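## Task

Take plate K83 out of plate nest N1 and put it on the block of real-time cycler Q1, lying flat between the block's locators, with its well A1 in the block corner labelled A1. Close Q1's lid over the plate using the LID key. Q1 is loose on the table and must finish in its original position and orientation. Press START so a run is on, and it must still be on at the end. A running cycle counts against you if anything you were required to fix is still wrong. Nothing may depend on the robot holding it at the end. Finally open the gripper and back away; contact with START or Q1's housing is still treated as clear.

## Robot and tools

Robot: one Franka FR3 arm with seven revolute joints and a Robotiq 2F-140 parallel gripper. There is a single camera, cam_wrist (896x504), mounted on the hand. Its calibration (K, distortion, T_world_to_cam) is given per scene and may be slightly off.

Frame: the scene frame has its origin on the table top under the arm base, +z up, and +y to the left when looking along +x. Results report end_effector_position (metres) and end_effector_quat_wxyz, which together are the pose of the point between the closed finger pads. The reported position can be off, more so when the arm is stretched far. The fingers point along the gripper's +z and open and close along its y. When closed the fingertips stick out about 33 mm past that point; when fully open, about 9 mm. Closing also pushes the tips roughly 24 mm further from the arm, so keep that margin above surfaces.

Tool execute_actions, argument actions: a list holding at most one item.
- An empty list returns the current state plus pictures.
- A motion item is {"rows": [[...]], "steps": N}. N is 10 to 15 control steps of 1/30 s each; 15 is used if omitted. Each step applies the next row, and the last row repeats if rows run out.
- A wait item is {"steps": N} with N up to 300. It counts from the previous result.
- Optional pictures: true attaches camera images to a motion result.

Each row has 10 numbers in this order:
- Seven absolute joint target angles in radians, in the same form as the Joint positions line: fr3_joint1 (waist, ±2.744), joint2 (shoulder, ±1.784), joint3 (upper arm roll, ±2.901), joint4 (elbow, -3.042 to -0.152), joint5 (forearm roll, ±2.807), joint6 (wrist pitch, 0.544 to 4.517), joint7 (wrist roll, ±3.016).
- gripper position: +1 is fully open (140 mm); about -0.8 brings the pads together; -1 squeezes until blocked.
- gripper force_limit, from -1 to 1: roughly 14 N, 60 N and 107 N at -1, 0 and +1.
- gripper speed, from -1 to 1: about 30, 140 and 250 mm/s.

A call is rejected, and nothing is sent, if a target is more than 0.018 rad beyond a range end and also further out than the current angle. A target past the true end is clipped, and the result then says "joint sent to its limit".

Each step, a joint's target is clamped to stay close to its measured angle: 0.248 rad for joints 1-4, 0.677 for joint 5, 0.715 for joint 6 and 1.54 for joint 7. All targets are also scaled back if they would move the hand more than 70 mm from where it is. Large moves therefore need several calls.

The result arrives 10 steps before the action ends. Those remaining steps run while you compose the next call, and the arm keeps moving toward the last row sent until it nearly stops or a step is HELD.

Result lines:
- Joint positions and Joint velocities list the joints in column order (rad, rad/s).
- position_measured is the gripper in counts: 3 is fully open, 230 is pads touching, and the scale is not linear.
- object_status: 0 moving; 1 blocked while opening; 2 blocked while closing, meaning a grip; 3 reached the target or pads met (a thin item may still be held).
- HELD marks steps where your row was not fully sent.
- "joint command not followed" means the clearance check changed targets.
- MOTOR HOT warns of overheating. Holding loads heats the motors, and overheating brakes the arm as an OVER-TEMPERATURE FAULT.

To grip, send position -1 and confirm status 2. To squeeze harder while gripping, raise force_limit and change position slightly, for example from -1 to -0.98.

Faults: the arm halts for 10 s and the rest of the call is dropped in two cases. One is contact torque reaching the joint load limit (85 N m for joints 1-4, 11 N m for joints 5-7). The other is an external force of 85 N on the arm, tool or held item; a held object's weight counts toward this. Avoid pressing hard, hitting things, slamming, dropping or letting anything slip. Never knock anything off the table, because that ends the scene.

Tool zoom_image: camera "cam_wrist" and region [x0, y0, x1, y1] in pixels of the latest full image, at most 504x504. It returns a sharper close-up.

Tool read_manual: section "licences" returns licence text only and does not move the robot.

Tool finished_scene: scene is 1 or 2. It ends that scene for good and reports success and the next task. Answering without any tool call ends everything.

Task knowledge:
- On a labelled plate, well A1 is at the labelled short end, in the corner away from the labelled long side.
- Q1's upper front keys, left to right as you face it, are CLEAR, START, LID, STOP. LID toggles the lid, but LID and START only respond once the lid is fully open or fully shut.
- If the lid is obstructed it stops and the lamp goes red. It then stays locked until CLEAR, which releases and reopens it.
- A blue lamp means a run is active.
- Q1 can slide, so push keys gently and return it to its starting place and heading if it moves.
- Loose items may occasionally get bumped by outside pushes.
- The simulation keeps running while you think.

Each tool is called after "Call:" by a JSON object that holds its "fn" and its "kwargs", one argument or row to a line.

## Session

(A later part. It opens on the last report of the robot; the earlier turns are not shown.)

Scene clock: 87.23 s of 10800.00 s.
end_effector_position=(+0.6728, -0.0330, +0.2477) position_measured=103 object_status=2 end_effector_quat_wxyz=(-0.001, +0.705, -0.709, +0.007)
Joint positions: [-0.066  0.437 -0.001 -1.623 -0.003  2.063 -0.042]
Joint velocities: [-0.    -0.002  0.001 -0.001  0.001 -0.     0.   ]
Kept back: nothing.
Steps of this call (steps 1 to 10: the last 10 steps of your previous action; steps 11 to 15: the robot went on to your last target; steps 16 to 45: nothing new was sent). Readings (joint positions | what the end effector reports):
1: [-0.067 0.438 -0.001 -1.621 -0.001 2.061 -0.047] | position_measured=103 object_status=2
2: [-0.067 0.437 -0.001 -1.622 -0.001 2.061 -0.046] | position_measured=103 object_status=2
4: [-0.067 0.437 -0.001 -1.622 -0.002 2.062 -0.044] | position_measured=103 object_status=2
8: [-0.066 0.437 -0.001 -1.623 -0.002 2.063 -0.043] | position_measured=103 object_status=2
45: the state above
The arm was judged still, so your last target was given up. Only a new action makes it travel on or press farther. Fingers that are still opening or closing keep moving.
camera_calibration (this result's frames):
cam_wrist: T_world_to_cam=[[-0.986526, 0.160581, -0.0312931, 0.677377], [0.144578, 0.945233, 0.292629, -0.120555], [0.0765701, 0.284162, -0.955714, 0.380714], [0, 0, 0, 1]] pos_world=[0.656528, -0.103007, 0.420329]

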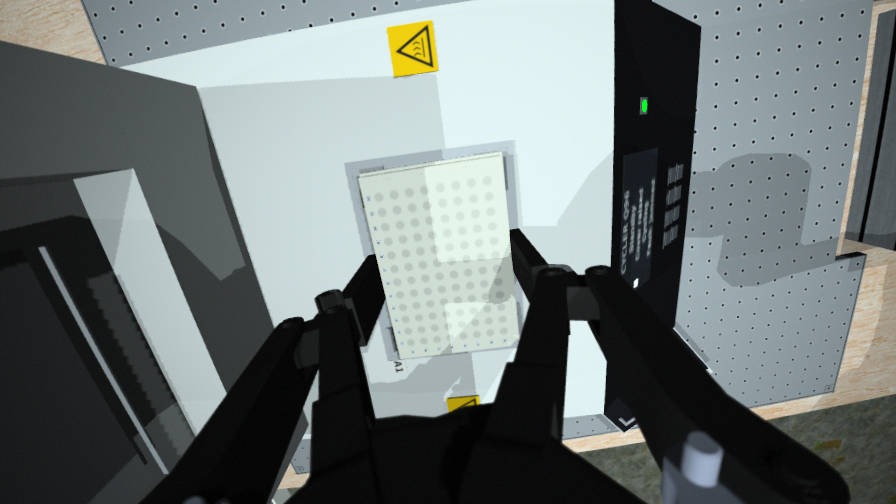

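Call:
{"fn": "execute_actions", "kwargs": {
  "actions": [
    {"rows":[[-0.058,0.436,0,-1.600,0,2.036,-0.02,-1,-0.5,-0.8]]}
  ]
}}

Call:
{"fn": "execute_actions", "kwargs": {
  "actions": [
    {"steps":35}
  ]
}}

Call:
{"fn": "execute_actions", "kwargs": {
  "actions": [
    {"rows":[[-0.058,0.446,0,-1.620,0,2.068,-0.02,-1,-0.5,-0.8]]}
  ]
}}

Call:
{"fn": "execute_actions", "kwargs": {
  "actions": [
    {"steps":40}
  ],
  "pictures": true
}}

Call:
{"fn": "zoom_image", "kwargs": {
  "camera": "cam_wrist",
  "region": [320,120,560,400]
}}

Scene clock: 87.90 s of 10800.00 s.
end_effector_position=(+0.6763, -0.0295, +0.2556) position_measured=103 object_status=2 end_effector_quat_wxyz=(-0.003, +0.705, -0.709, +0.009)
Joint positions: [-0.061  0.436 -0.001 -1.604 -0.003  2.048 -0.036]
Joint velocities: [ 0.029 -0.009  0.009  0.047  0.001 -0.046  0.03 ]
Steps of this call (steps 1 to 15: nothing new was sent; steps 16 to 20: the first 5 steps of this action). Readings (joint positions | what the end effector reports):
16: [-0.066 0.437 -0.002 -1.619 -0.003 2.058 -0.041] | position_measured=103 object_status=2
17: [-0.065 0.437 -0.002 -1.613 -0.003 2.054 -0.040] | position_measured=103 object_status=2
19: [-0.062 0.436 -0.002 -1.606 -0.003 2.050 -0.037] | position_measured=103 object_status=2
20: the state above

Scene clock: 89.07 s of 10800.00 s.
end_effector_position=(+0.6744, -0.0277, +0.2559) position_measured=103 object_status=2 end_effector_quat_wxyz=(-0.001, +0.702, -0.712, +0.007)
Joint positions: [-0.059  0.436 -0.001 -1.602 -0.003  2.039 -0.027]
Joint velocities: [-0.    -0.    -0.     0.    -0.001  0.002  0.001]
Kept back: nothing.
Steps of this call (steps 1 to 10: the last 10 steps of your previous action; steps 11 to 15: the robot went on to your last target; steps 16 to 35: nothing new was sent). Readings (joint positions | what the end effector reports):
1: [-0.060 0.436 -0.001 -1.603 -0.003 2.047 -0.035] | position_measured=103 object_status=2
2: [-0.059 0.436 -0.001 -1.602 -0.003 2.045 -0.034] | position_measured=103 object_status=2
4: [-0.059 0.436 -0.001 -1.602 -0.003 2.043 -0.033] | position_measured=103 object_status=2
8: [-0.059 0.436 -0.001 -1.602 -0.003 2.041 -0.031] | position_measured=103 object_status=2
35: the state above
The arm was judged still, so your last target was given up. Only a new action makes it travel on or press farther. Fingers that are still opening or closing keep moving.

Scene clock: 89.23 s of 10800.00 s.
end_effector_position=(+0.6742, -0.0276, +0.2479) position_measured=103 object_status=2 end_effector_quat_wxyz=(-0.001, +0.702, -0.712, +0.007)
Joint positions: [-0.059  0.442 -0.001 -1.614 -0.003  2.057 -0.027]
Joint velocities: [ 0.004 -0.013  0.     0.     0.001  0.084 -0.   ]
Steps of this call (steps 1 to 5: the first 5 steps of this action). Readings (joint positions | what the end effector reports):
1: [-0.059 0.436 -0.001 -1.605 -0.003 2.044 -0.027] | position_measured=103 object_status=2
2: [-0.059 0.437 -0.001 -1.608 -0.003 2.048 -0.027] | position_measured=103 object_status=2
4: [-0.059 0.441 -0.001 -1.614 -0.003 2.054 -0.027] | position_measured=103 object_status=2
5: the state above

Scene clock: 90.57 s of 10800.00 s.
end_effector_position=(+0.6750, -0.0275, +0.2474) position_measured=103 object_status=2 end_effector_quat_wxyz=(-0.002, +0.702, -0.712, +0.008)
Joint positions: [-0.059  0.442 -0.001 -1.616 -0.003  2.062 -0.027]
Joint velocities: [-0.    -0.001  0.001  0.001 -0.001  0.    -0.001]
Kept back: nothing.
Steps of this call (steps 1 to 10: the last 10 steps of your previous action; steps 11 to 15: the robot went on to your last target; steps 16 to 40: nothing new was sent). Readings (joint positions | what the end effector reports):
1: [-0.059 0.442 -0.001 -1.614 -0.003 2.059 -0.027] | position_measured=103 object_status=2
2: [-0.059 0.442 -0.001 -1.615 -0.003 2.060 -0.027] | position_measured=103 object_status=2
4: [-0.059 0.442 -0.001 -1.616 -0.003 2.061 -0.027] | position_measured=103 object_status=2
8: [-0.059 0.442 -0.001 -1.616 -0.003 2.062 -0.027] | position_measured=103 object_status=2
40: the state above
The arm was judged still, so your last target was given up. Only a new action makes it travel on or press farther. Fingers that are still opening or closing keep moving.
camera_calibration (this result's frames):
cam_wrist: T_world_to_cam=[[-0.985342, 0.167453, -0.0325644, 0.678419], [0.150736, 0.94403, 0.293405, -0.130386], [0.0798734, 0.284195, -0.955434, 0.376404], [0, 0, 0, 1]] pos_world=[0.658064, -0.0974879, 0.419977]

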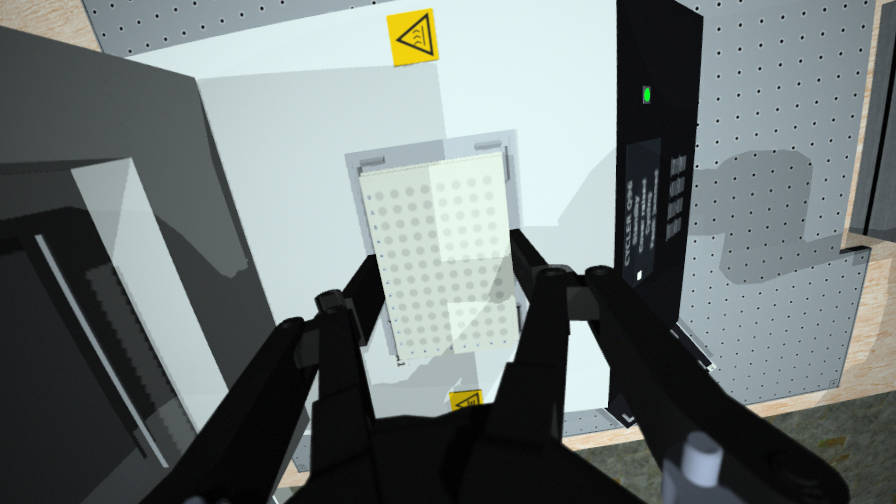

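Region (320, 120, 560, 400) of cam_wrist's 896x504 image, scaled by 1.800, with more detail than that image has; it fills the left 432 columns of this view, and the rest is white.

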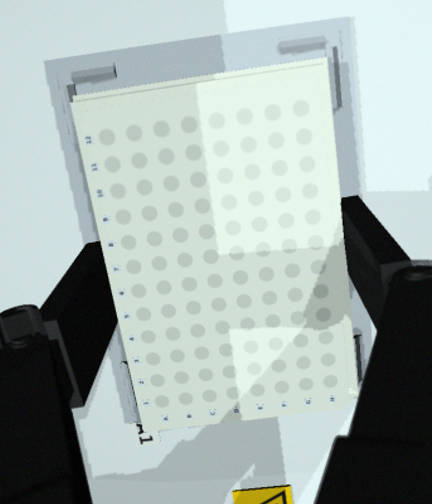

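Too far in both; go y −2.5mm, x −1.5mm.

Call:
{"fn": "execute_actions", "kwargs": {
  "actions": [
    {"rows":[[-0.0635,0.431,0,-1.606,0,2.036,-0.031,-1,-0.5,-0.8]]}
  ]
}}

Call:
{"fn": "execute_actions", "kwargs": {
  "actions": [
    {"steps":35}
  ]
}}

Call:
{"fn": "execute_actions", "kwargs": {
  "actions": [
    {"rows":[[-0.0635,0.442,0,-1.626,0,2.066,-0.031,-1,-0.5,-0.8]]}
  ]
}}

Call:
{"fn": "execute_actions", "kwargs": {
  "actions": [
    {"steps":40}
  ],
  "pictures": true
}}

Call:
{"fn": "zoom_image", "kwargs": {
  "camera": "cam_wrist",
  "region": [320,120,560,400]
}}

Scene clock: 92.10 s of 10800.00 s.
end_effector_position=(+0.6747, -0.0294, +0.2551) position_measured=103 object_status=2 end_effector_quat_wxyz=(-0.002, +0.701, -0.713, +0.008)
Joint positions: [-0.062  0.434 -0.    -1.609 -0.003  2.048 -0.027]
Joint velocities: [-0.014 -0.042 -0.     0.028 -0.001 -0.047 -0.   ]
Steps of this call (steps 1 to 41: nothing new was sent; steps 42 to 46: the first 5 steps of this action). Readings (joint positions | what the end effector reports):
42: [-0.059 0.441 -0.000 -1.615 -0.003 2.059 -0.027] | position_measured=103 object_status=2
43: [-0.060 0.440 -0.000 -1.613 -0.003 2.055 -0.027] | position_measured=103 object_status=2
45: [-0.061 0.435 -0.000 -1.610 -0.003 2.050 -0.027] | position_measured=103 object_status=2
46: the state above

Scene clock: 93.27 s of 10800.00 s.
end_effector_position=(+0.6728, -0.0298, +0.2564) position_measured=103 object_status=2 end_effector_quat_wxyz=(-0.000, +0.701, -0.713, +0.006)
Joint positions: [-0.062  0.432 -0.    -1.607 -0.003  2.039 -0.027]
Joint velocities: [ 0.001 -0.     0.001  0.    -0.    -0.     0.   ]
Kept back: nothing.
Steps of this call (steps 1 to 10: the last 10 steps of your previous action; steps 11 to 15: the robot went on to your last target; steps 16 to 35: nothing new was sent). Readings (joint positions | what the end effector reports):
1: [-0.062 0.433 -0.000 -1.608 -0.003 2.047 -0.027] | position_measured=103 object_status=2
2: [-0.062 0.432 -0.000 -1.608 -0.003 2.045 -0.027] | position_measured=103 object_status=2
4: [-0.062 0.432 -0.000 -1.607 -0.003 2.044 -0.027] | position_measured=103 object_status=2
8: [-0.062 0.432 -0.000 -1.607 -0.003 2.041 -0.027] | position_measured=103 object_status=2
35: the state above
The arm was judged still, so your last target was given up. Only a new action makes it travel on or press farther. Fingers that are still opening or closing keep moving.

Scene clock: 93.43 s of 10800.00 s.
end_effector_position=(+0.6709, -0.0298, +0.2466) position_measured=103 object_status=2 end_effector_quat_wxyz=(+0.001, +0.701, -0.713, +0.004)
Joint positions: [-0.063  0.439 -0.    -1.621 -0.002  2.054 -0.027]
Joint velocities: [-0.008 -0.005  0.     0.001  0.     0.026 -0.001]
Steps of this call (steps 1 to 5: the first 5 steps of this action). Readings (joint positions | what the end effector reports):
1: [-0.062 0.432 -0.000 -1.610 -0.003 2.043 -0.027] | position_measured=103 object_status=2
2: [-0.062 0.433 -0.000 -1.614 -0.003 2.047 -0.027] | position_measured=103 object_status=2
4: [-0.062 0.437 -0.000 -1.620 -0.003 2.052 -0.027] | position_measured=103 object_status=2
5: the state above

Scene clock: 94.77 s of 10800.00 s.
end_effector_position=(+0.6711, -0.0299, +0.2472) position_measured=103 object_status=2 end_effector_quat_wxyz=(+0.001, +0.701, -0.713, +0.005)
Joint positions: [-0.063  0.437 -0.    -1.622 -0.002  2.056 -0.027]
Joint velocities: [0.003 0.001 0.001 0.    0.    0.    0.001]
Kept back: nothing.
Steps of this call (steps 1 to 10: the last 10 steps of your previous action; steps 11 to 15: the robot went on to your last target; steps 16 to 40: nothing new was sent). Readings (joint positions | what the end effector reports):
1: [-0.063 0.438 -0.000 -1.621 -0.002 2.054 -0.027] | position_measured=103 object_status=2
2: [-0.063 0.437 -0.000 -1.621 -0.002 2.055 -0.027] | position_measured=103 object_status=2
4: [-0.063 0.437 -0.000 -1.622 -0.002 2.056 -0.027] | position_measured=103 object_status=2
8: [-0.063 0.437 -0.000 -1.622 -0.002 2.056 -0.027] | position_measured=103 object_status=2
40: the state above
The arm was judged still, so your last target was given up. Only a new action makes it travel on or press farther. Fingers that are still opening or closing keep moving.
camera_calibration (this result's frames):
cam_wrist: T_world_to_cam=[[-0.984884, 0.171416, -0.0249119, 0.67289], [0.15676, 0.943228, 0.292826, -0.131411], [0.0736928, 0.284494, -0.955841, 0.381483], [0, 0, 0, 1]] pos_world=[0.655205, -0.0999239, 0.419881]

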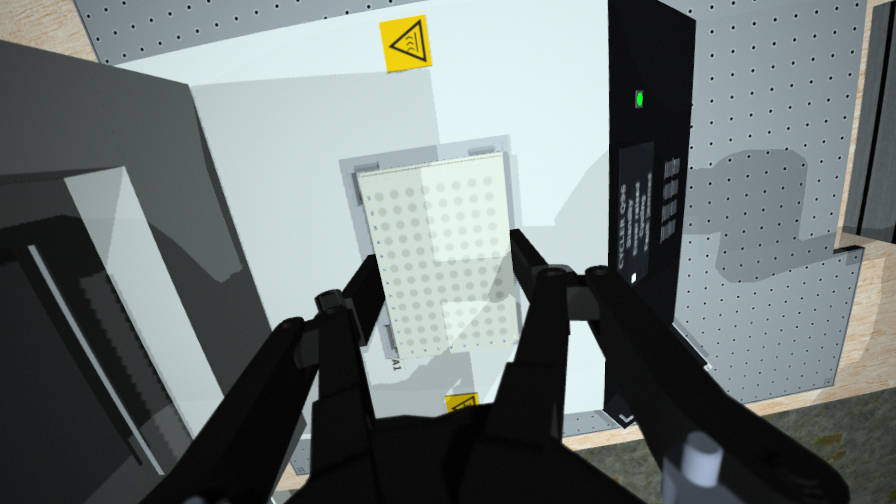

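Region (320, 120, 560, 400) of cam_wrist's 896x504 image, scaled by 1.800, with more detail than that image has; it fills the left 432 columns of this view, and the rest is white.

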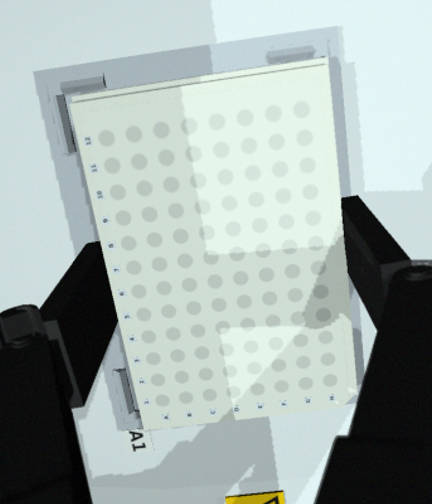

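Call:
{"fn": "execute_actions", "kwargs": {
  "actions": [
    {"rows":[[-0.063,0.428,0,-1.618,0,2.066,-0.031,-1,-0.5,-0.8]]}
  ]
}}

Call:
{"fn": "execute_actions", "kwargs": {
  "actions": [
    {"steps":35}
  ]
}}

Call:
{"fn": "execute_actions", "kwargs": {
  "actions": [
    {"rows":[[-0.063,0.433,0,-1.620,0,2.068,-0.031,-1,-0.5,-0.8],[-0.063,0.437,0,-1.622,0,2.069,-0.031,-1,-0.5,-0.8],[-0.063,0.441,0,-1.623,0,2.07,-0.031,-1,-0.5,-0.8],[-0.063,0.444,0,-1.624,0,2.07,-0.031,-1,-0.5,-0.8]]}
  ]
}}

Call:
{"fn": "execute_actions", "kwargs": {
  "actions": [
    {"steps":40}
  ],
  "pictures": true
}}

Call:
{"fn": "zoom_image", "kwargs": {
  "camera": "cam_wrist",
  "region": [320,120,560,400]
}}

Scene clock: 95.60 s of 10800.00 s.
end_effector_position=(+0.6741, -0.0299, +0.2529) position_measured=103 object_status=2 end_effector_quat_wxyz=(-0.003, +0.701, -0.713, +0.009)
Joint positions: [-0.063  0.431 -0.    -1.62  -0.002  2.059 -0.027]
Joint velocities: [ 0.    -0.03  -0.002  0.014  0.001  0.023 -0.001]
Steps of this call (steps 1 to 20: nothing new was sent; steps 21 to 25: the first 5 steps of this action). Readings (joint positions | what the end effector reports):
21: [-0.063 0.436 -0.000 -1.622 -0.002 2.056 -0.027] | position_measured=103 object_status=2
22: [-0.063 0.435 -0.000 -1.622 -0.002 2.056 -0.027] | position_measured=103 object_status=2
24: [-0.063 0.432 -0.000 -1.621 -0.002 2.058 -0.027] | position_measured=103 object_status=2
25: the state above

Scene clock: 96.77 s of 10800.00 s.
end_effector_position=(+0.6756, -0.0300, +0.2545) position_measured=103 object_status=2 end_effector_quat_wxyz=(-0.005, +0.701, -0.713, +0.011)
Joint positions: [-0.063  0.429 -0.    -1.62  -0.002  2.063 -0.027]
Joint velocities: [0.001 0.001 0.001 0.001 0.001 0.    0.001]
Kept back: nothing.
Steps of this call (steps 1 to 10: the last 10 steps of your previous action; steps 11 to 15: the robot went on to your last target; steps 16 to 35: nothing new was sent). Readings (joint positions | what the end effector reports):
1: [-0.063 0.430 -0.000 -1.620 -0.002 2.060 -0.027] | position_measured=103 object_status=2
2: [-0.063 0.429 -0.000 -1.620 -0.002 2.061 -0.027] | position_measured=103 object_status=2
4: [-0.063 0.429 -0.000 -1.620 -0.002 2.061 -0.027] | position_measured=103 object_status=2
8: [-0.063 0.429 -0.000 -1.620 -0.002 2.062 -0.027] | position_measured=103 object_status=2
35: the state above
The arm was judged still, so your last target was given up. Only a new action makes it travel on or press farther. Fingers that are still opening or closing keep moving.

Scene clock: 96.93 s of 10800.00 s.
end_effector_position=(+0.6748, -0.0300, +0.2491) position_measured=103 object_status=2 end_effector_quat_wxyz=(-0.003, +0.701, -0.713, +0.009)
Joint positions: [-0.063  0.437 -0.    -1.62  -0.002  2.065 -0.027]
Joint velocities: [ 0.     0.076 -0.    -0.024 -0.001  0.007 -0.   ]
Steps of this call (steps 1 to 5: the first 5 steps of this action). Readings (joint positions | what the end effector reports):
1: [-0.063 0.429 -0.000 -1.620 -0.002 2.063 -0.027] | position_measured=103 object_status=2
2: [-0.063 0.430 -0.000 -1.620 -0.002 2.063 -0.027] | position_measured=103 object_status=2
4: [-0.063 0.434 -0.000 -1.620 -0.002 2.065 -0.027] | position_measured=103 object_status=2
5: the state above

Scene clock: 98.27 s of 10800.00 s.
end_effector_position=(+0.6750, -0.0300, +0.2469) position_measured=103 object_status=2 end_effector_quat_wxyz=(-0.003, +0.701, -0.713, +0.009)
Joint positions: [-0.063  0.44  -0.    -1.621 -0.002  2.068 -0.027]
Joint velocities: [ 0.001  0.     0.001 -0.    -0.002  0.    -0.001]
Kept back: nothing.
Steps of this call (steps 1 to 10: the last 10 steps of your previous action; steps 11 to 15: the robot went on to your last target; steps 16 to 40: nothing new was sent). Readings (joint positions | what the end effector reports):
1: [-0.063 0.439 -0.000 -1.621 -0.002 2.066 -0.027] | position_measured=103 object_status=2
2: [-0.063 0.440 -0.000 -1.621 -0.002 2.068 -0.027] | position_measured=103 object_status=2
4: [-0.063 0.440 -0.000 -1.621 -0.002 2.068 -0.027] | position_measured=103 object_status=2
8: [-0.063 0.440 -0.000 -1.621 -0.002 2.068 -0.027] | position_measured=103 object_status=2
40: the state above
The arm was judged still, so your last target was given up. Only a new action makes it travel on or press farther. Fingers that are still opening or closing keep moving.
camera_calibration (this result's frames):
cam_wrist: T_world_to_cam=[[-0.984577, 0.171332, -0.0354105, 0.679072], [0.153571, 0.943322, 0.294211, -0.130029], [0.0838113, 0.284236, -0.955084, 0.373862], [0, 0, 0, 1]] pos_world=[0.657234, -0.0999529, 0.419372]

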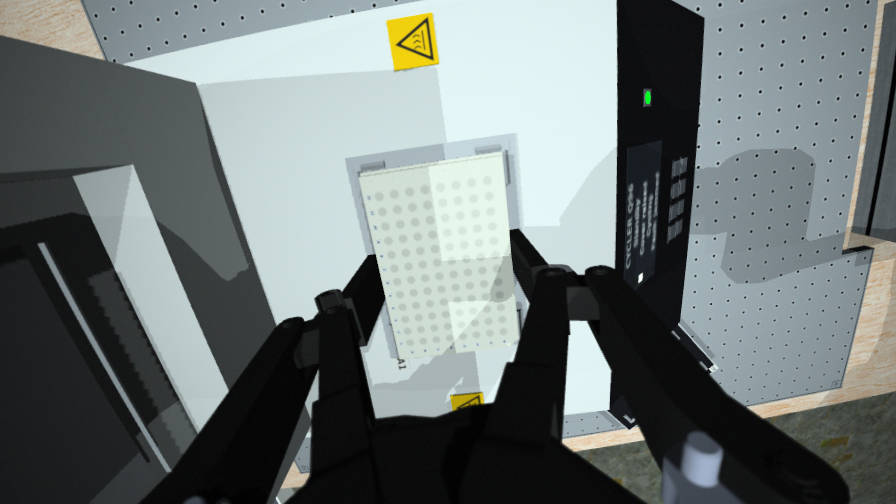

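Region (320, 120, 560, 400) of cam_wrist's 896x504 image, scaled by 1.800, with more detail than that image has; it fills the left 432 columns of this view, and the rest is white.

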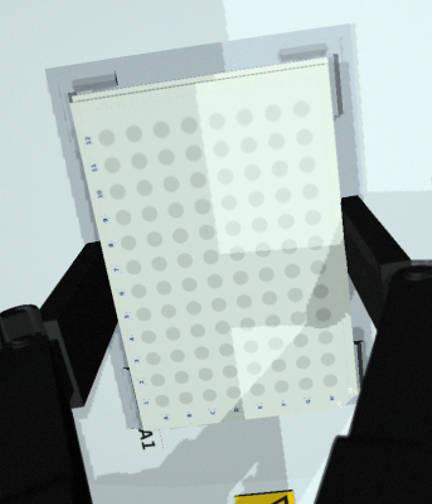

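Slide −x while pressing lightly.

Call:
{"fn": "execute_actions", "kwargs": {
  "actions": [
    {"rows":[[-0.063,0.440,0,-1.626,0,2.058,-0.031,-1,-0.5,-0.8]]}
  ]
}}

Call:
{"fn": "execute_actions", "kwargs": {
  "actions": [
    {"steps":40}
  ],
  "pictures": true
}}

Call:
{"fn": "zoom_image", "kwargs": {
  "camera": "cam_wrist",
  "region": [320,120,560,400]
}}

Scene clock: 98.67 s of 10800.00 s.
end_effector_position=(+0.6747, -0.0300, +0.2470) position_measured=103 object_status=2 end_effector_quat_wxyz=(-0.003, +0.701, -0.713, +0.008)
Joint positions: [-0.063  0.44  -0.    -1.621 -0.002  2.068 -0.027]
Joint velocities: [ 0.001 -0.002  0.001 -0.001  0.001  0.     0.001]
Steps of this call (steps 1 to 7: nothing new was sent; steps 8 to 12: the first 5 steps of this action). Readings (joint positions | what the end effector reports):
8: [-0.063 0.440 -0.000 -1.621 -0.002 2.068 -0.027] | position_measured=103 object_status=2
9: [-0.063 0.440 -0.000 -1.621 -0.002 2.068 -0.027] | position_measured=103 object_status=2
11: [-0.063 0.440 -0.000 -1.621 -0.002 2.068 -0.027] | position_measured=103 object_status=2
12: the state above

Scene clock: 100.00 s of 10800.00 s.
end_effector_position=(+0.6747, -0.0300, +0.2470) position_measured=103 object_status=2 end_effector_quat_wxyz=(-0.003, +0.701, -0.713, +0.008)
Joint positions: [-0.063  0.44  -0.    -1.621 -0.002  2.068 -0.027]
Joint velocities: [ 0.001  0.    -0.     0.001  0.001 -0.002 -0.   ]
Kept back: nothing.
Steps of this call (steps 1 to 10: the last 10 steps of your previous action; steps 11 to 15: the robot went on to your last target; steps 16 to 40: nothing new was sent). Readings (joint positions | what the end effector reports):
1: [-0.063 0.440 -0.000 -1.621 -0.002 2.068 -0.027] | position_measured=103 object_status=2
2: [-0.063 0.440 -0.000 -1.621 -0.002 2.068 -0.027] | position_measured=103 object_status=2
4: [-0.063 0.440 -0.000 -1.621 -0.002 2.068 -0.027] | position_measured=103 object_status=2
8: [-0.063 0.440 -0.000 -1.621 -0.002 2.068 -0.027] | position_measured=103 object_status=2
40: the state above
The arm was judged still, so your last target was given up. Only a new action makes it travel on or press farther. Fingers that are still opening or closing keep moving.
camera_calibration (this result's frames):
cam_wrist: T_world_to_cam=[[-0.984594, 0.171341, -0.0348703, 0.678694], [0.15374, 0.943313, 0.294151, -0.130118], [0.0832938, 0.284258, -0.955123, 0.374313], [0, 0, 0, 1]] pos_world=[0.657064, -0.0999477, 0.419455]

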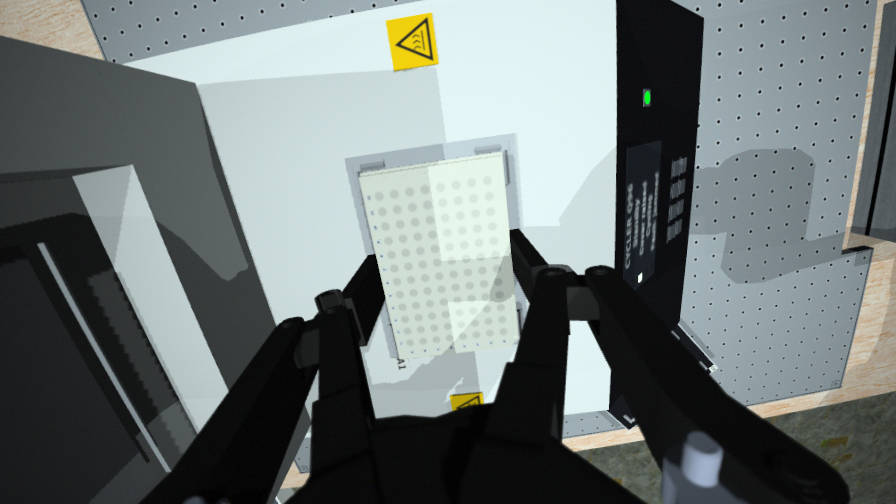

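Region (320, 120, 560, 400) of cam_wrist's 896x504 image, scaled by 1.800, with more detail than that image has; it fills the left 432 columns of this view, and the rest is white.

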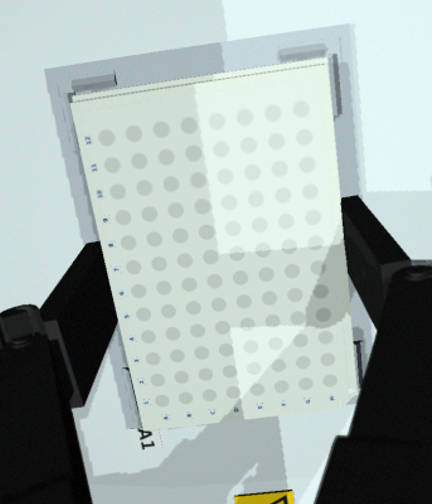

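Call:
{"fn": "execute_actions", "kwargs": {
  "actions": [
    {"rows":[[-0.063,0.433,0,-1.620,0,2.053,-0.031,-1,-0.5,-0.8]]}
  ]
}}

Call:
{"fn": "execute_actions", "kwargs": {
  "actions": [
    {"steps":30}
  ]
}}

Call:
{"fn": "execute_actions", "kwargs": {
  "actions": [
    {"rows":[[-0.063,0.438,0,-1.624,0,2.062,-0.031,-1,-0.5,-0.8],[-0.063,0.442,0,-1.626,0,2.066,-0.031,-1,-0.5,-0.8]]}
  ]
}}

Call:
{"fn": "execute_actions", "kwargs": {
  "actions": [
    {"steps":30}
  ]
}}

Call:
{"fn": "execute_actions", "kwargs": {
  "actions": [
    {"rows":[[-0.063,0.438,0,-1.624,0,2.062,-0.031,0.45,-0.5,-0.5]]}
  ]
}}

Call:
{"fn": "execute_actions", "kwargs": {
  "actions": [
    {"rows":[[-0.063,0.41,0,-1.56,0,1.97,-0.031,0.45,-0.5,-0.5]]}
  ]
}}

Call:
{"fn": "execute_actions", "kwargs": {
  "actions": [
    {"steps":40}
  ],
  "pictures": true
}}

Call:
{"fn": "zoom_image", "kwargs": {
  "camera": "cam_wrist",
  "region": [320,100,560,380]
}}

Scene clock: 100.83 s of 10800.00 s.
end_effector_position=(+0.6736, -0.0299, +0.2495) position_measured=103 object_status=2 end_effector_quat_wxyz=(-0.002, +0.701, -0.713, +0.008)
Joint positions: [-0.063  0.435 -0.    -1.621 -0.002  2.062 -0.027]
Joint velocities: [ 0.    -0.017 -0.    -0.     0.    -0.031  0.   ]
Steps of this call (steps 1 to 20: nothing new was sent; steps 21 to 25: the first 5 steps of this action). Readings (joint positions | what the end effector reports):
21: [-0.063 0.439 -0.000 -1.621 -0.002 2.067 -0.027] | position_measured=103 object_status=2
22: [-0.063 0.438 -0.000 -1.621 -0.002 2.066 -0.027] | position_measured=103 object_status=2
24: [-0.063 0.436 -0.000 -1.621 -0.002 2.063 -0.027] | position_measured=103 object_status=2
25: the state above

Scene clock: 101.83 s of 10800.00 s.
end_effector_position=(+0.6720, -0.0299, +0.2494) position_measured=103 object_status=2 end_effector_quat_wxyz=(-0.001, +0.701, -0.713, +0.006)
Joint positions: [-0.063  0.434 -0.    -1.621 -0.002  2.056 -0.027]
Joint velocities: [-0.    -0.001 -0.     0.     0.     0.    -0.   ]
Kept back: nothing.
Steps of this call (steps 1 to 10: the last 10 steps of your previous action; steps 11 to 15: the robot went on to your last target; steps 16 to 30: nothing new was sent). Readings (joint positions | what the end effector reports):
1: [-0.063 0.435 -0.000 -1.621 -0.002 2.061 -0.027] | position_measured=103 object_status=2
2: [-0.063 0.434 -0.000 -1.621 -0.002 2.060 -0.027] | position_measured=103 object_status=2
4: [-0.063 0.434 -0.000 -1.621 -0.002 2.059 -0.027] | position_measured=103 object_status=2
8: [-0.063 0.434 -0.000 -1.621 -0.002 2.057 -0.027] | position_measured=103 object_status=2
30: the state above
The arm was judged still, so your last target was given up. Only a new action makes it travel on or press farther. Fingers that are still opening or closing keep moving.

Scene clock: 102.00 s of 10800.00 s.
end_effector_position=(+0.6719, -0.0298, +0.2479) position_measured=103 object_status=2 end_effector_quat_wxyz=(-0.000, +0.701, -0.713, +0.006)
Joint positions: [-0.063  0.436 -0.    -1.622 -0.002  2.058 -0.027]
Joint velocities: [-0.001 -0.     0.     0.     0.    -0.     0.   ]
Steps of this call (steps 1 to 5: the first 5 steps of this action). Readings (joint positions | what the end effector reports):
1: [-0.063 0.435 -0.000 -1.621 -0.002 2.057 -0.027] | position_measured=103 object_status=2
2: [-0.063 0.435 -0.000 -1.622 -0.002 2.058 -0.027] | position_measured=103 object_status=2
4: [-0.063 0.436 -0.000 -1.622 -0.002 2.058 -0.027] | position_measured=103 object_status=2
5: the state above

Scene clock: 103.00 s of 10800.00 s.
end_effector_position=(+0.6719, -0.0298, +0.2479) position_measured=103 object_status=2 end_effector_quat_wxyz=(-0.000, +0.701, -0.713, +0.006)
Joint positions: [-0.063  0.436 -0.    -1.622 -0.002  2.058 -0.027]
Joint velocities: [ 0.001 -0.     0.001  0.001 -0.    -0.    -0.   ]
Kept back: nothing.
Steps of this call (steps 1 to 10: the last 10 steps of your previous action; steps 11 to 15: the robot went on to your last target; steps 16 to 30: nothing new was sent). Readings (joint positions | what the end effector reports):
1: [-0.063 0.436 -0.000 -1.622 -0.002 2.058 -0.027] | position_measured=103 object_status=2
2: [-0.063 0.436 -0.000 -1.622 -0.002 2.058 -0.027] | position_measured=103 object_status=2
4: [-0.063 0.436 -0.000 -1.622 -0.002 2.058 -0.027] | position_measured=103 object_status=2
8: [-0.063 0.436 -0.000 -1.622 -0.002 2.058 -0.027] | position_measured=103 object_status=2
30: the state above
The arm was judged still, so your last target was given up. Only a new action makes it travel on or press farther. Fingers that are still opening or closing keep moving.

Scene clock: 103.17 s of 10800.00 s.
end_effector_position=(+0.6720, -0.0298, +0.2480) position_measured=85 object_status=0 end_effector_quat_wxyz=(-0.001, +0.701, -0.713, +0.006)
Joint positions: [-0.063  0.436 -0.    -1.622 -0.002  2.059 -0.027]
Joint velocities: [-0.001  0.003  0.002 -0.002  0.     0.004 -0.   ]
Steps of this call (steps 1 to 5: the first 5 steps of this action). Readings (joint positions | what the end effector reports):
1: [-0.063 0.436 -0.000 -1.622 -0.002 2.058 -0.027] | position_measured=103 object_status=0
2: [-0.063 0.436 -0.000 -1.622 -0.002 2.058 -0.027] | position_measured=103 object_status=0
4: [-0.063 0.436 -0.000 -1.622 -0.002 2.058 -0.027] | position_measured=90 object_status=0
5: the state above

Scene clock: 103.67 s of 10800.00 s.
end_effector_position=(+0.6794, -0.0300, +0.2820) position_measured=72 object_status=3 end_effector_quat_wxyz=(-0.007, +0.701, -0.713, +0.013)
Joint positions: [-0.063  0.415 -0.    -1.57  -0.002  2.005 -0.027]
Joint velocities: [-0.    -0.174  0.     0.191 -0.    -0.168 -0.001]
Steps of this call (steps 1 to 10: the last 10 steps of your previous action; steps 11 to 15: the first 5 steps of this action). Readings (joint positions | what the end effector reports):
11: [-0.063 0.438 -0.000 -1.612 -0.002 2.043 -0.027] | position_measured=72 object_status=3
12: [-0.063 0.435 -0.000 -1.599 -0.002 2.030 -0.027] | position_measured=72 object_status=3
14: [-0.063 0.422 -0.000 -1.578 -0.002 2.012 -0.027] | position_measured=72 object_status=3
15: the state above

Scene clock: 105.00 s of 10800.00 s.
end_effector_position=(+0.6744, -0.0297, +0.2887) position_measured=72 object_status=3 end_effector_quat_wxyz=(-0.002, +0.701, -0.713, +0.008)
Joint positions: [-0.063  0.409 -0.    -1.559 -0.002  1.973 -0.027]
Joint velocities: [-0.001  0.001 -0.001  0.001 -0.001 -0.001  0.   ]
Kept back: nothing.
Steps of this call (steps 1 to 10: the last 10 steps of your previous action; steps 11 to 30: the robot went on to your last target; steps 31 to 40: nothing new was sent). Readings (joint positions | what the end effector reports):
1: [-0.063 0.410 -0.000 -1.565 -0.002 2.000 -0.027] | position_measured=72 object_status=3
2: [-0.063 0.407 -0.000 -1.562 -0.002 1.996 -0.027] | position_measured=72 object_status=3
4: [-0.063 0.405 -0.000 -1.559 -0.002 1.990 -0.027] | position_measured=72 object_status=3
8: [-0.063 0.408 -0.000 -1.559 -0.002 1.981 -0.027] | position_measured=72 object_status=3
40: the state above
The arm was judged still, so your last target was given up. Only a new action makes it travel on or press farther. Fingers that are still opening or closing keep moving.
camera_calibration (this result's frames):
cam_wrist: T_world_to_cam=[[-0.984596, 0.171594, -0.0335566, 0.679472], [0.15436, 0.943225, 0.294108, -0.143006], [0.0821186, 0.284398, -0.955183, 0.414935], [0, 0, 0, 1]] pos_world=[0.657006, -0.0997132, 0.461199]

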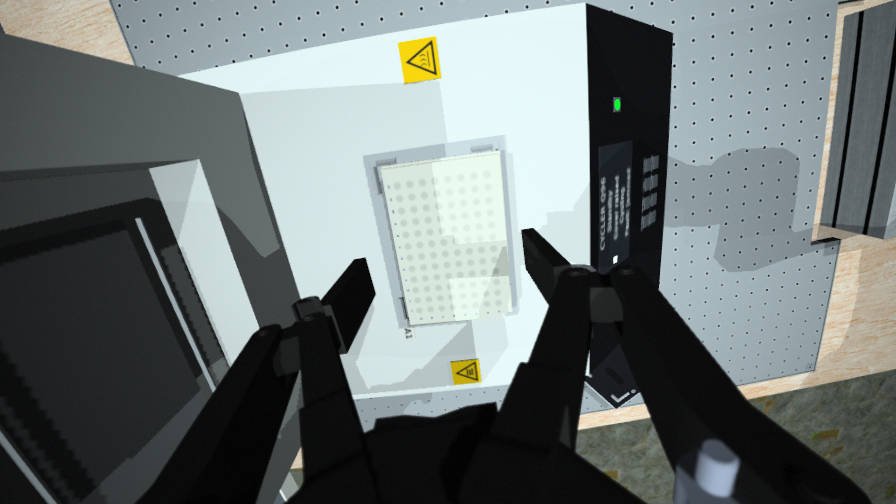

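Region (320, 100, 560, 380) of cam_wrist's 896x504 image, scaled by 1.800, with more detail than that image has; it fills the left 432 columns of this view, and the rest is white.

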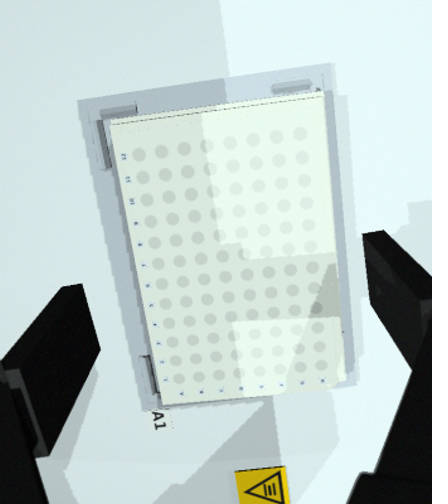

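Call:
{"fn": "execute_actions", "kwargs": {
  "actions": [
    {"rows":[[-0.063,0.442,0,-1.618,0,2.063,-0.031,0.45,-0.8,-1]]}
  ]
}}

Call:
{"fn": "execute_actions", "kwargs": {
  "actions": [
    {"steps":45}
  ]
}}

Call:
{"fn": "execute_actions", "kwargs": {
  "actions": [
    {"rows":[[-0.063,0.442,0,-1.618,0,2.063,-0.031,-1,-0.8,-1]]}
  ]
}}

Call:
{"fn": "execute_actions", "kwargs": {
  "actions": [
    {"steps":35}
  ]
}}

Call:
{"fn": "execute_actions", "kwargs": {
  "actions": [
    {"rows":[[-0.063,0.442,0,-1.618,0,2.063,-0.031,0.45,-0.5,-0.5]]}
  ]
}}

Call:
{"fn": "execute_actions", "kwargs": {
  "actions": [
    {"rows":[[-0.063,0.41,0,-1.56,0,1.97,-0.031,0.45,-0.5,-0.5]]}
  ]
}}

Call:
{"fn": "execute_actions", "kwargs": {
  "actions": [
    {"steps":40}
  ],
  "pictures": true
}}

Call:
{"fn": "zoom_image", "kwargs": {
  "camera": "cam_wrist",
  "region": [320,100,560,380]
}}

Scene clock: 105.77 s of 10800.00 s.
end_effector_position=(+0.6682, -0.0296, +0.2522) position_measured=72 object_status=3 end_effector_quat_wxyz=(+0.005, +0.701, -0.713, -0.000)
Joint positions: [-0.063  0.436 -0.    -1.608 -0.002  2.028 -0.027]
Joint velocities: [-0.001  0.198 -0.    -0.191  0.001  0.169 -0.001]
Steps of this call (steps 1 to 18: nothing new was sent; steps 19 to 23: the first 5 steps of this action). Readings (joint positions | what the end effector reports):
19: [-0.063 0.408 -0.000 -1.568 -0.002 1.989 -0.027] | position_measured=72 object_status=3
20: [-0.063 0.413 -0.000 -1.580 -0.002 2.003 -0.027] | position_measured=72 object_status=3
22: [-0.063 0.429 -0.000 -1.601 -0.002 2.021 -0.027] | position_measured=72 object_status=3
23: the state above

Scene clock: 107.27 s of 10800.00 s.
end_effector_position=(+0.6732, -0.0299, +0.2456) position_measured=72 object_status=3 end_effector_quat_wxyz=(-0.000, +0.701, -0.713, +0.006)
Joint positions: [-0.063  0.443 -0.    -1.617 -0.002  2.06  -0.027]
Joint velocities: [ 0.001 -0.001 -0.001  0.001 -0.001 -0.    -0.001]
Kept back: nothing.
Steps of this call (steps 1 to 10: the last 10 steps of your previous action; steps 11 to 30: the robot went on to your last target; steps 31 to 45: nothing new was sent). Readings (joint positions | what the end effector reports):
1: [-0.063 0.441 -0.000 -1.613 -0.002 2.033 -0.027] | position_measured=72 object_status=3
2: [-0.063 0.445 -0.000 -1.617 -0.002 2.037 -0.027] | position_measured=72 object_status=3
4: [-0.063 0.445 -0.000 -1.617 -0.002 2.044 -0.027] | position_measured=72 object_status=3
8: [-0.063 0.443 -0.000 -1.617 -0.002 2.053 -0.027] | position_measured=72 object_status=3
45: the state above
The arm was judged still, so your last target was given up. Only a new action makes it travel on or press farther. Fingers that are still opening or closing keep moving.

Scene clock: 107.43 s of 10800.00 s.
end_effector_position=(+0.6732, -0.0299, +0.2456) position_measured=78 object_status=0 end_effector_quat_wxyz=(-0.000, +0.701, -0.713, +0.006)
Joint positions: [-0.063  0.443 -0.    -1.617 -0.002  2.06  -0.027]
Joint velocities: [-0.    -0.     0.     0.     0.001  0.001 -0.001]
Steps of this call (steps 1 to 5: the first 5 steps of this action). Readings (joint positions | what the end effector reports):
1: [-0.063 0.443 -0.000 -1.617 -0.002 2.060 -0.027] | position_measured=72 object_status=0
2: [-0.063 0.443 -0.000 -1.617 -0.002 2.060 -0.027] | position_measured=73 object_status=0
4: [-0.063 0.443 -0.000 -1.617 -0.002 2.060 -0.027] | position_measured=77 object_status=0
5: the state above

Scene clock: 108.60 s of 10800.00 s.
end_effector_position=(+0.6734, -0.0299, +0.2461) position_measured=101 object_status=2 end_effector_quat_wxyz=(-0.001, +0.701, -0.713, +0.006)
Joint positions: [-0.063  0.442 -0.    -1.617 -0.002  2.06  -0.027]
Joint velocities: [-0.001 -0.001  0.     0.     0.001  0.    -0.001]
Kept back: nothing.
Steps of this call (steps 1 to 10: the last 10 steps of your previous action; steps 11 to 15: the robot went on to your last target; steps 16 to 35: nothing new was sent). Readings (joint positions | what the end effector reports):
1: [-0.063 0.443 -0.000 -1.617 -0.002 2.060 -0.027] | position_measured=80 object_status=0
2: [-0.063 0.443 -0.000 -1.617 -0.002 2.060 -0.027] | position_measured=82 object_status=0
4: [-0.063 0.443 -0.000 -1.617 -0.002 2.060 -0.027] | position_measured=85 object_status=0
8: [-0.063 0.443 -0.000 -1.617 -0.002 2.060 -0.027] | position_measured=91 object_status=0
35: the state above
The arm was judged still, so your last target was given up. Only a new action makes it travel on or press farther. Fingers that are still opening or closing keep moving.

Scene clock: 108.77 s of 10800.00 s.
end_effector_position=(+0.6735, -0.0299, +0.2462) position_measured=83 object_status=0 end_effector_quat_wxyz=(-0.001, +0.701, -0.713, +0.006)
Joint positions: [-0.063  0.442 -0.    -1.618 -0.002  2.06  -0.027]
Joint velocities: [-0.     0.001  0.001  0.     0.001  0.001  0.   ]
Steps of this call (steps 1 to 5: the first 5 steps of this action). Readings (joint positions | what the end effector reports):
1: [-0.063 0.442 -0.000 -1.617 -0.002 2.060 -0.027] | position_measured=101 object_status=0
2: [-0.063 0.442 -0.000 -1.617 -0.002 2.060 -0.027] | position_measured=101 object_status=0
4: [-0.063 0.442 -0.000 -1.617 -0.002 2.060 -0.027] | position_measured=88 object_status=0
5: the state above

Scene clock: 109.27 s of 10800.00 s.
end_effector_position=(+0.6797, -0.0300, +0.2816) position_measured=72 object_status=3 end_effector_quat_wxyz=(-0.007, +0.701, -0.713, +0.013)
Joint positions: [-0.063  0.416 -0.    -1.57  -0.002  2.006 -0.027]
Joint velocities: [-0.001 -0.193 -0.001  0.187 -0.    -0.171 -0.   ]
Steps of this call (steps 1 to 10: the last 10 steps of your previous action; steps 11 to 15: the first 5 steps of this action). Readings (joint positions | what the end effector reports):
11: [-0.063 0.443 -0.000 -1.609 -0.002 2.045 -0.027] | position_measured=72 object_status=3
12: [-0.063 0.438 -0.000 -1.597 -0.002 2.031 -0.027] | position_measured=72 object_status=3
14: [-0.063 0.423 -0.000 -1.577 -0.002 2.012 -0.027] | position_measured=72 object_status=3
15: the state above

Scene clock: 110.60 s of 10800.00 s.
end_effector_position=(+0.6746, -0.0297, +0.2889) position_measured=72 object_status=3 end_effector_quat_wxyz=(-0.002, +0.701, -0.713, +0.008)
Joint positions: [-0.063  0.409 -0.    -1.559 -0.002  1.973 -0.027]
Joint velocities: [-0.    -0.     0.001 -0.     0.001 -0.     0.001]
Kept back: nothing.
Steps of this call (steps 1 to 10: the last 10 steps of your previous action; steps 11 to 30: the robot went on to your last target; steps 31 to 40: nothing new was sent). Readings (joint positions | what the end effector reports):
1: [-0.063 0.411 -0.000 -1.565 -0.002 2.001 -0.027] | position_measured=72 object_status=3
2: [-0.063 0.407 -0.000 -1.561 -0.002 1.997 -0.027] | position_measured=72 object_status=3
4: [-0.063 0.405 -0.000 -1.559 -0.002 1.990 -0.027] | position_measured=72 object_status=3
8: [-0.063 0.408 -0.000 -1.559 -0.002 1.981 -0.027] | position_measured=72 object_status=3
40: the state above
The arm was judged still, so your last target was given up. Only a new action makes it travel on or press farther. Fingers that are still opening or closing keep moving.
camera_calibration (this result's frames):
cam_wrist: T_world_to_cam=[[-0.984581, 0.171611, -0.033904, 0.679709], [0.154271, 0.943214, 0.294189, -0.143045], [0.0824649, 0.284422, -0.955146, 0.414837], [0, 0, 0, 1]] pos_world=[0.657087, -0.0997125, 0.461357]

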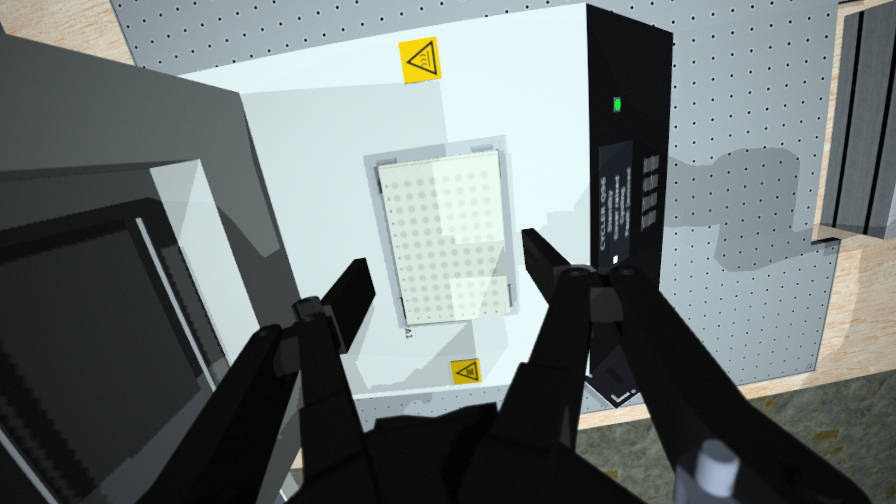

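Region (320, 100, 560, 380) of cam_wrist's 896x504 image, scaled by 1.800, with more detail than that image has; it fills the left 432 columns of this view, and the rest is white.

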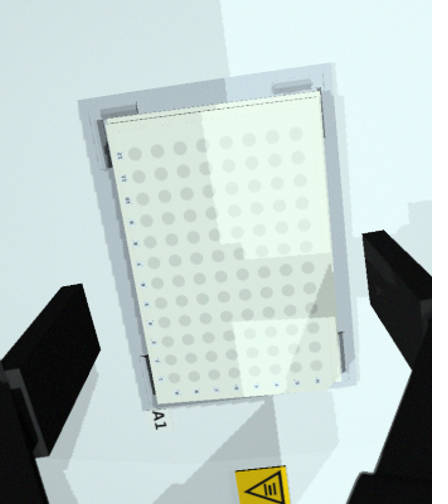

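Call:
{"fn": "execute_actions", "kwargs": {
  "actions": [
    {"rows":[[0.1,0.1,0,-1.7,0,1.8,-2.9,1,0,0]]}
  ]
}}

Call:
{"fn": "execute_actions", "kwargs": {
  "actions": [
    {"steps":80}
  ],
  "pictures": true
}}

Call:
{"fn": "zoom_image", "kwargs": {
  "camera": "cam_wrist",
  "region": [400,150,650,400]
}}

Scene clock: 111.13 s of 10800.00 s.
end_effector_position=(+0.6370, +0.0158, +0.3318) position_measured=43 object_status=0 end_effector_quat_wxyz=(+0.003, +0.838, -0.545, +0.004)
Joint positions: [ 0.015  0.271 -0.01  -1.647 -0.002  1.912 -0.393]
Joint velocities: [ 0.528 -1.011  0.075 -0.327 -0.    -0.364 -2.586]
Steps of this call (steps 1 to 11: nothing new was sent; steps 12 to 16: the first 5 steps of this action). Readings (joint positions | what the end effector reports):
12: [-0.053 0.393 -0.008 -1.579 -0.002 1.964 -0.087] | position_measured=72 object_status=0
13: [-0.038 0.366 -0.011 -1.602 -0.002 1.949 -0.157] | position_measured=66 object_status=0
15: [-0.003 0.305 -0.011 -1.634 -0.002 1.924 -0.305] | position_measured=51 object_status=0
16: the state above

Scene clock: 113.80 s of 10800.00 s.
end_effector_position=(+0.5886, +0.0729, +0.4025) position_measured=3 object_status=3 end_effector_quat_wxyz=(+0.007, +0.751, +0.660, +0.003)
Joint positions: [ 0.101  0.1    0.001 -1.699 -0.001  1.803 -2.893]
Joint velocities: [-0.    -0.    -0.001 -0.001  0.     0.001 -0.002]
Kept back: nothing.
Steps of this call (steps 1 to 10: the last 10 steps of your previous action; steps 11 to 75: the robot went on to your last target; steps 76 to 80: nothing new was sent). Readings (joint positions | what the end effector reports):
1: [0.033 0.236 -0.008 -1.658 -0.002 1.899 -0.497] | position_measured=36 object_status=0
2: [0.051 0.200 -0.006 -1.669 -0.002 1.885 -0.628] | position_measured=28 object_status=0
4: [0.082 0.138 0.001 -1.681 -0.002 1.859 -0.939] | position_measured=13 object_status=0
8: [0.103 0.093 0.007 -1.685 -0.001 1.831 -1.564] | position_measured=3 object_status=0
80: the state above
The arm was judged still, so your last target was given up. Only a new action makes it travel on or press farther. Fingers that are still opening or closing keep moving.
camera_calibration (this result's frames):
cam_wrist: T_world_to_cam=[[0.959987, -0.280031, -0.00286541, -0.542876], [-0.266196, -0.91564, 0.301234, 0.120164], [-0.0869787, -0.288418, -0.953546, 0.642094], [0, 0, 0, 1]] pos_world=[0.608989, 0.143196, 0.574513]

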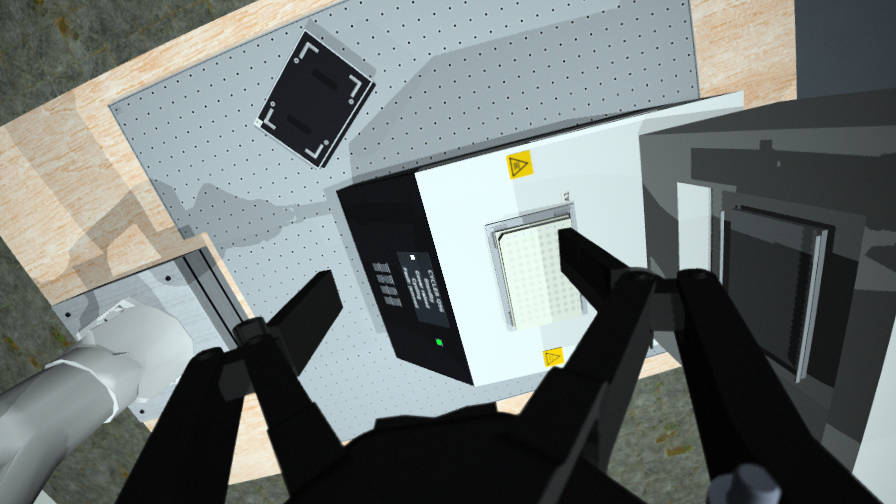

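Region (400, 150, 650, 400) of cam_wrist's 896x504 image, scaled by 2.016, with more detail than that image has.

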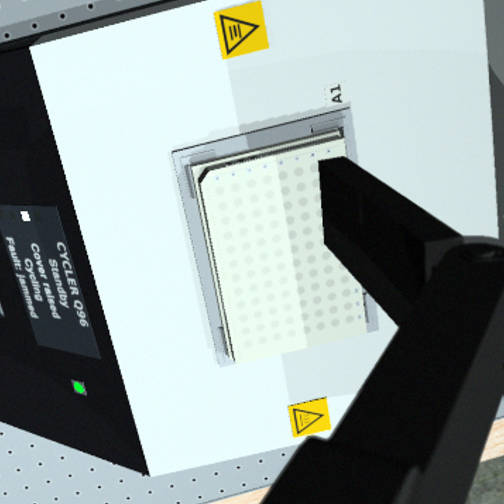

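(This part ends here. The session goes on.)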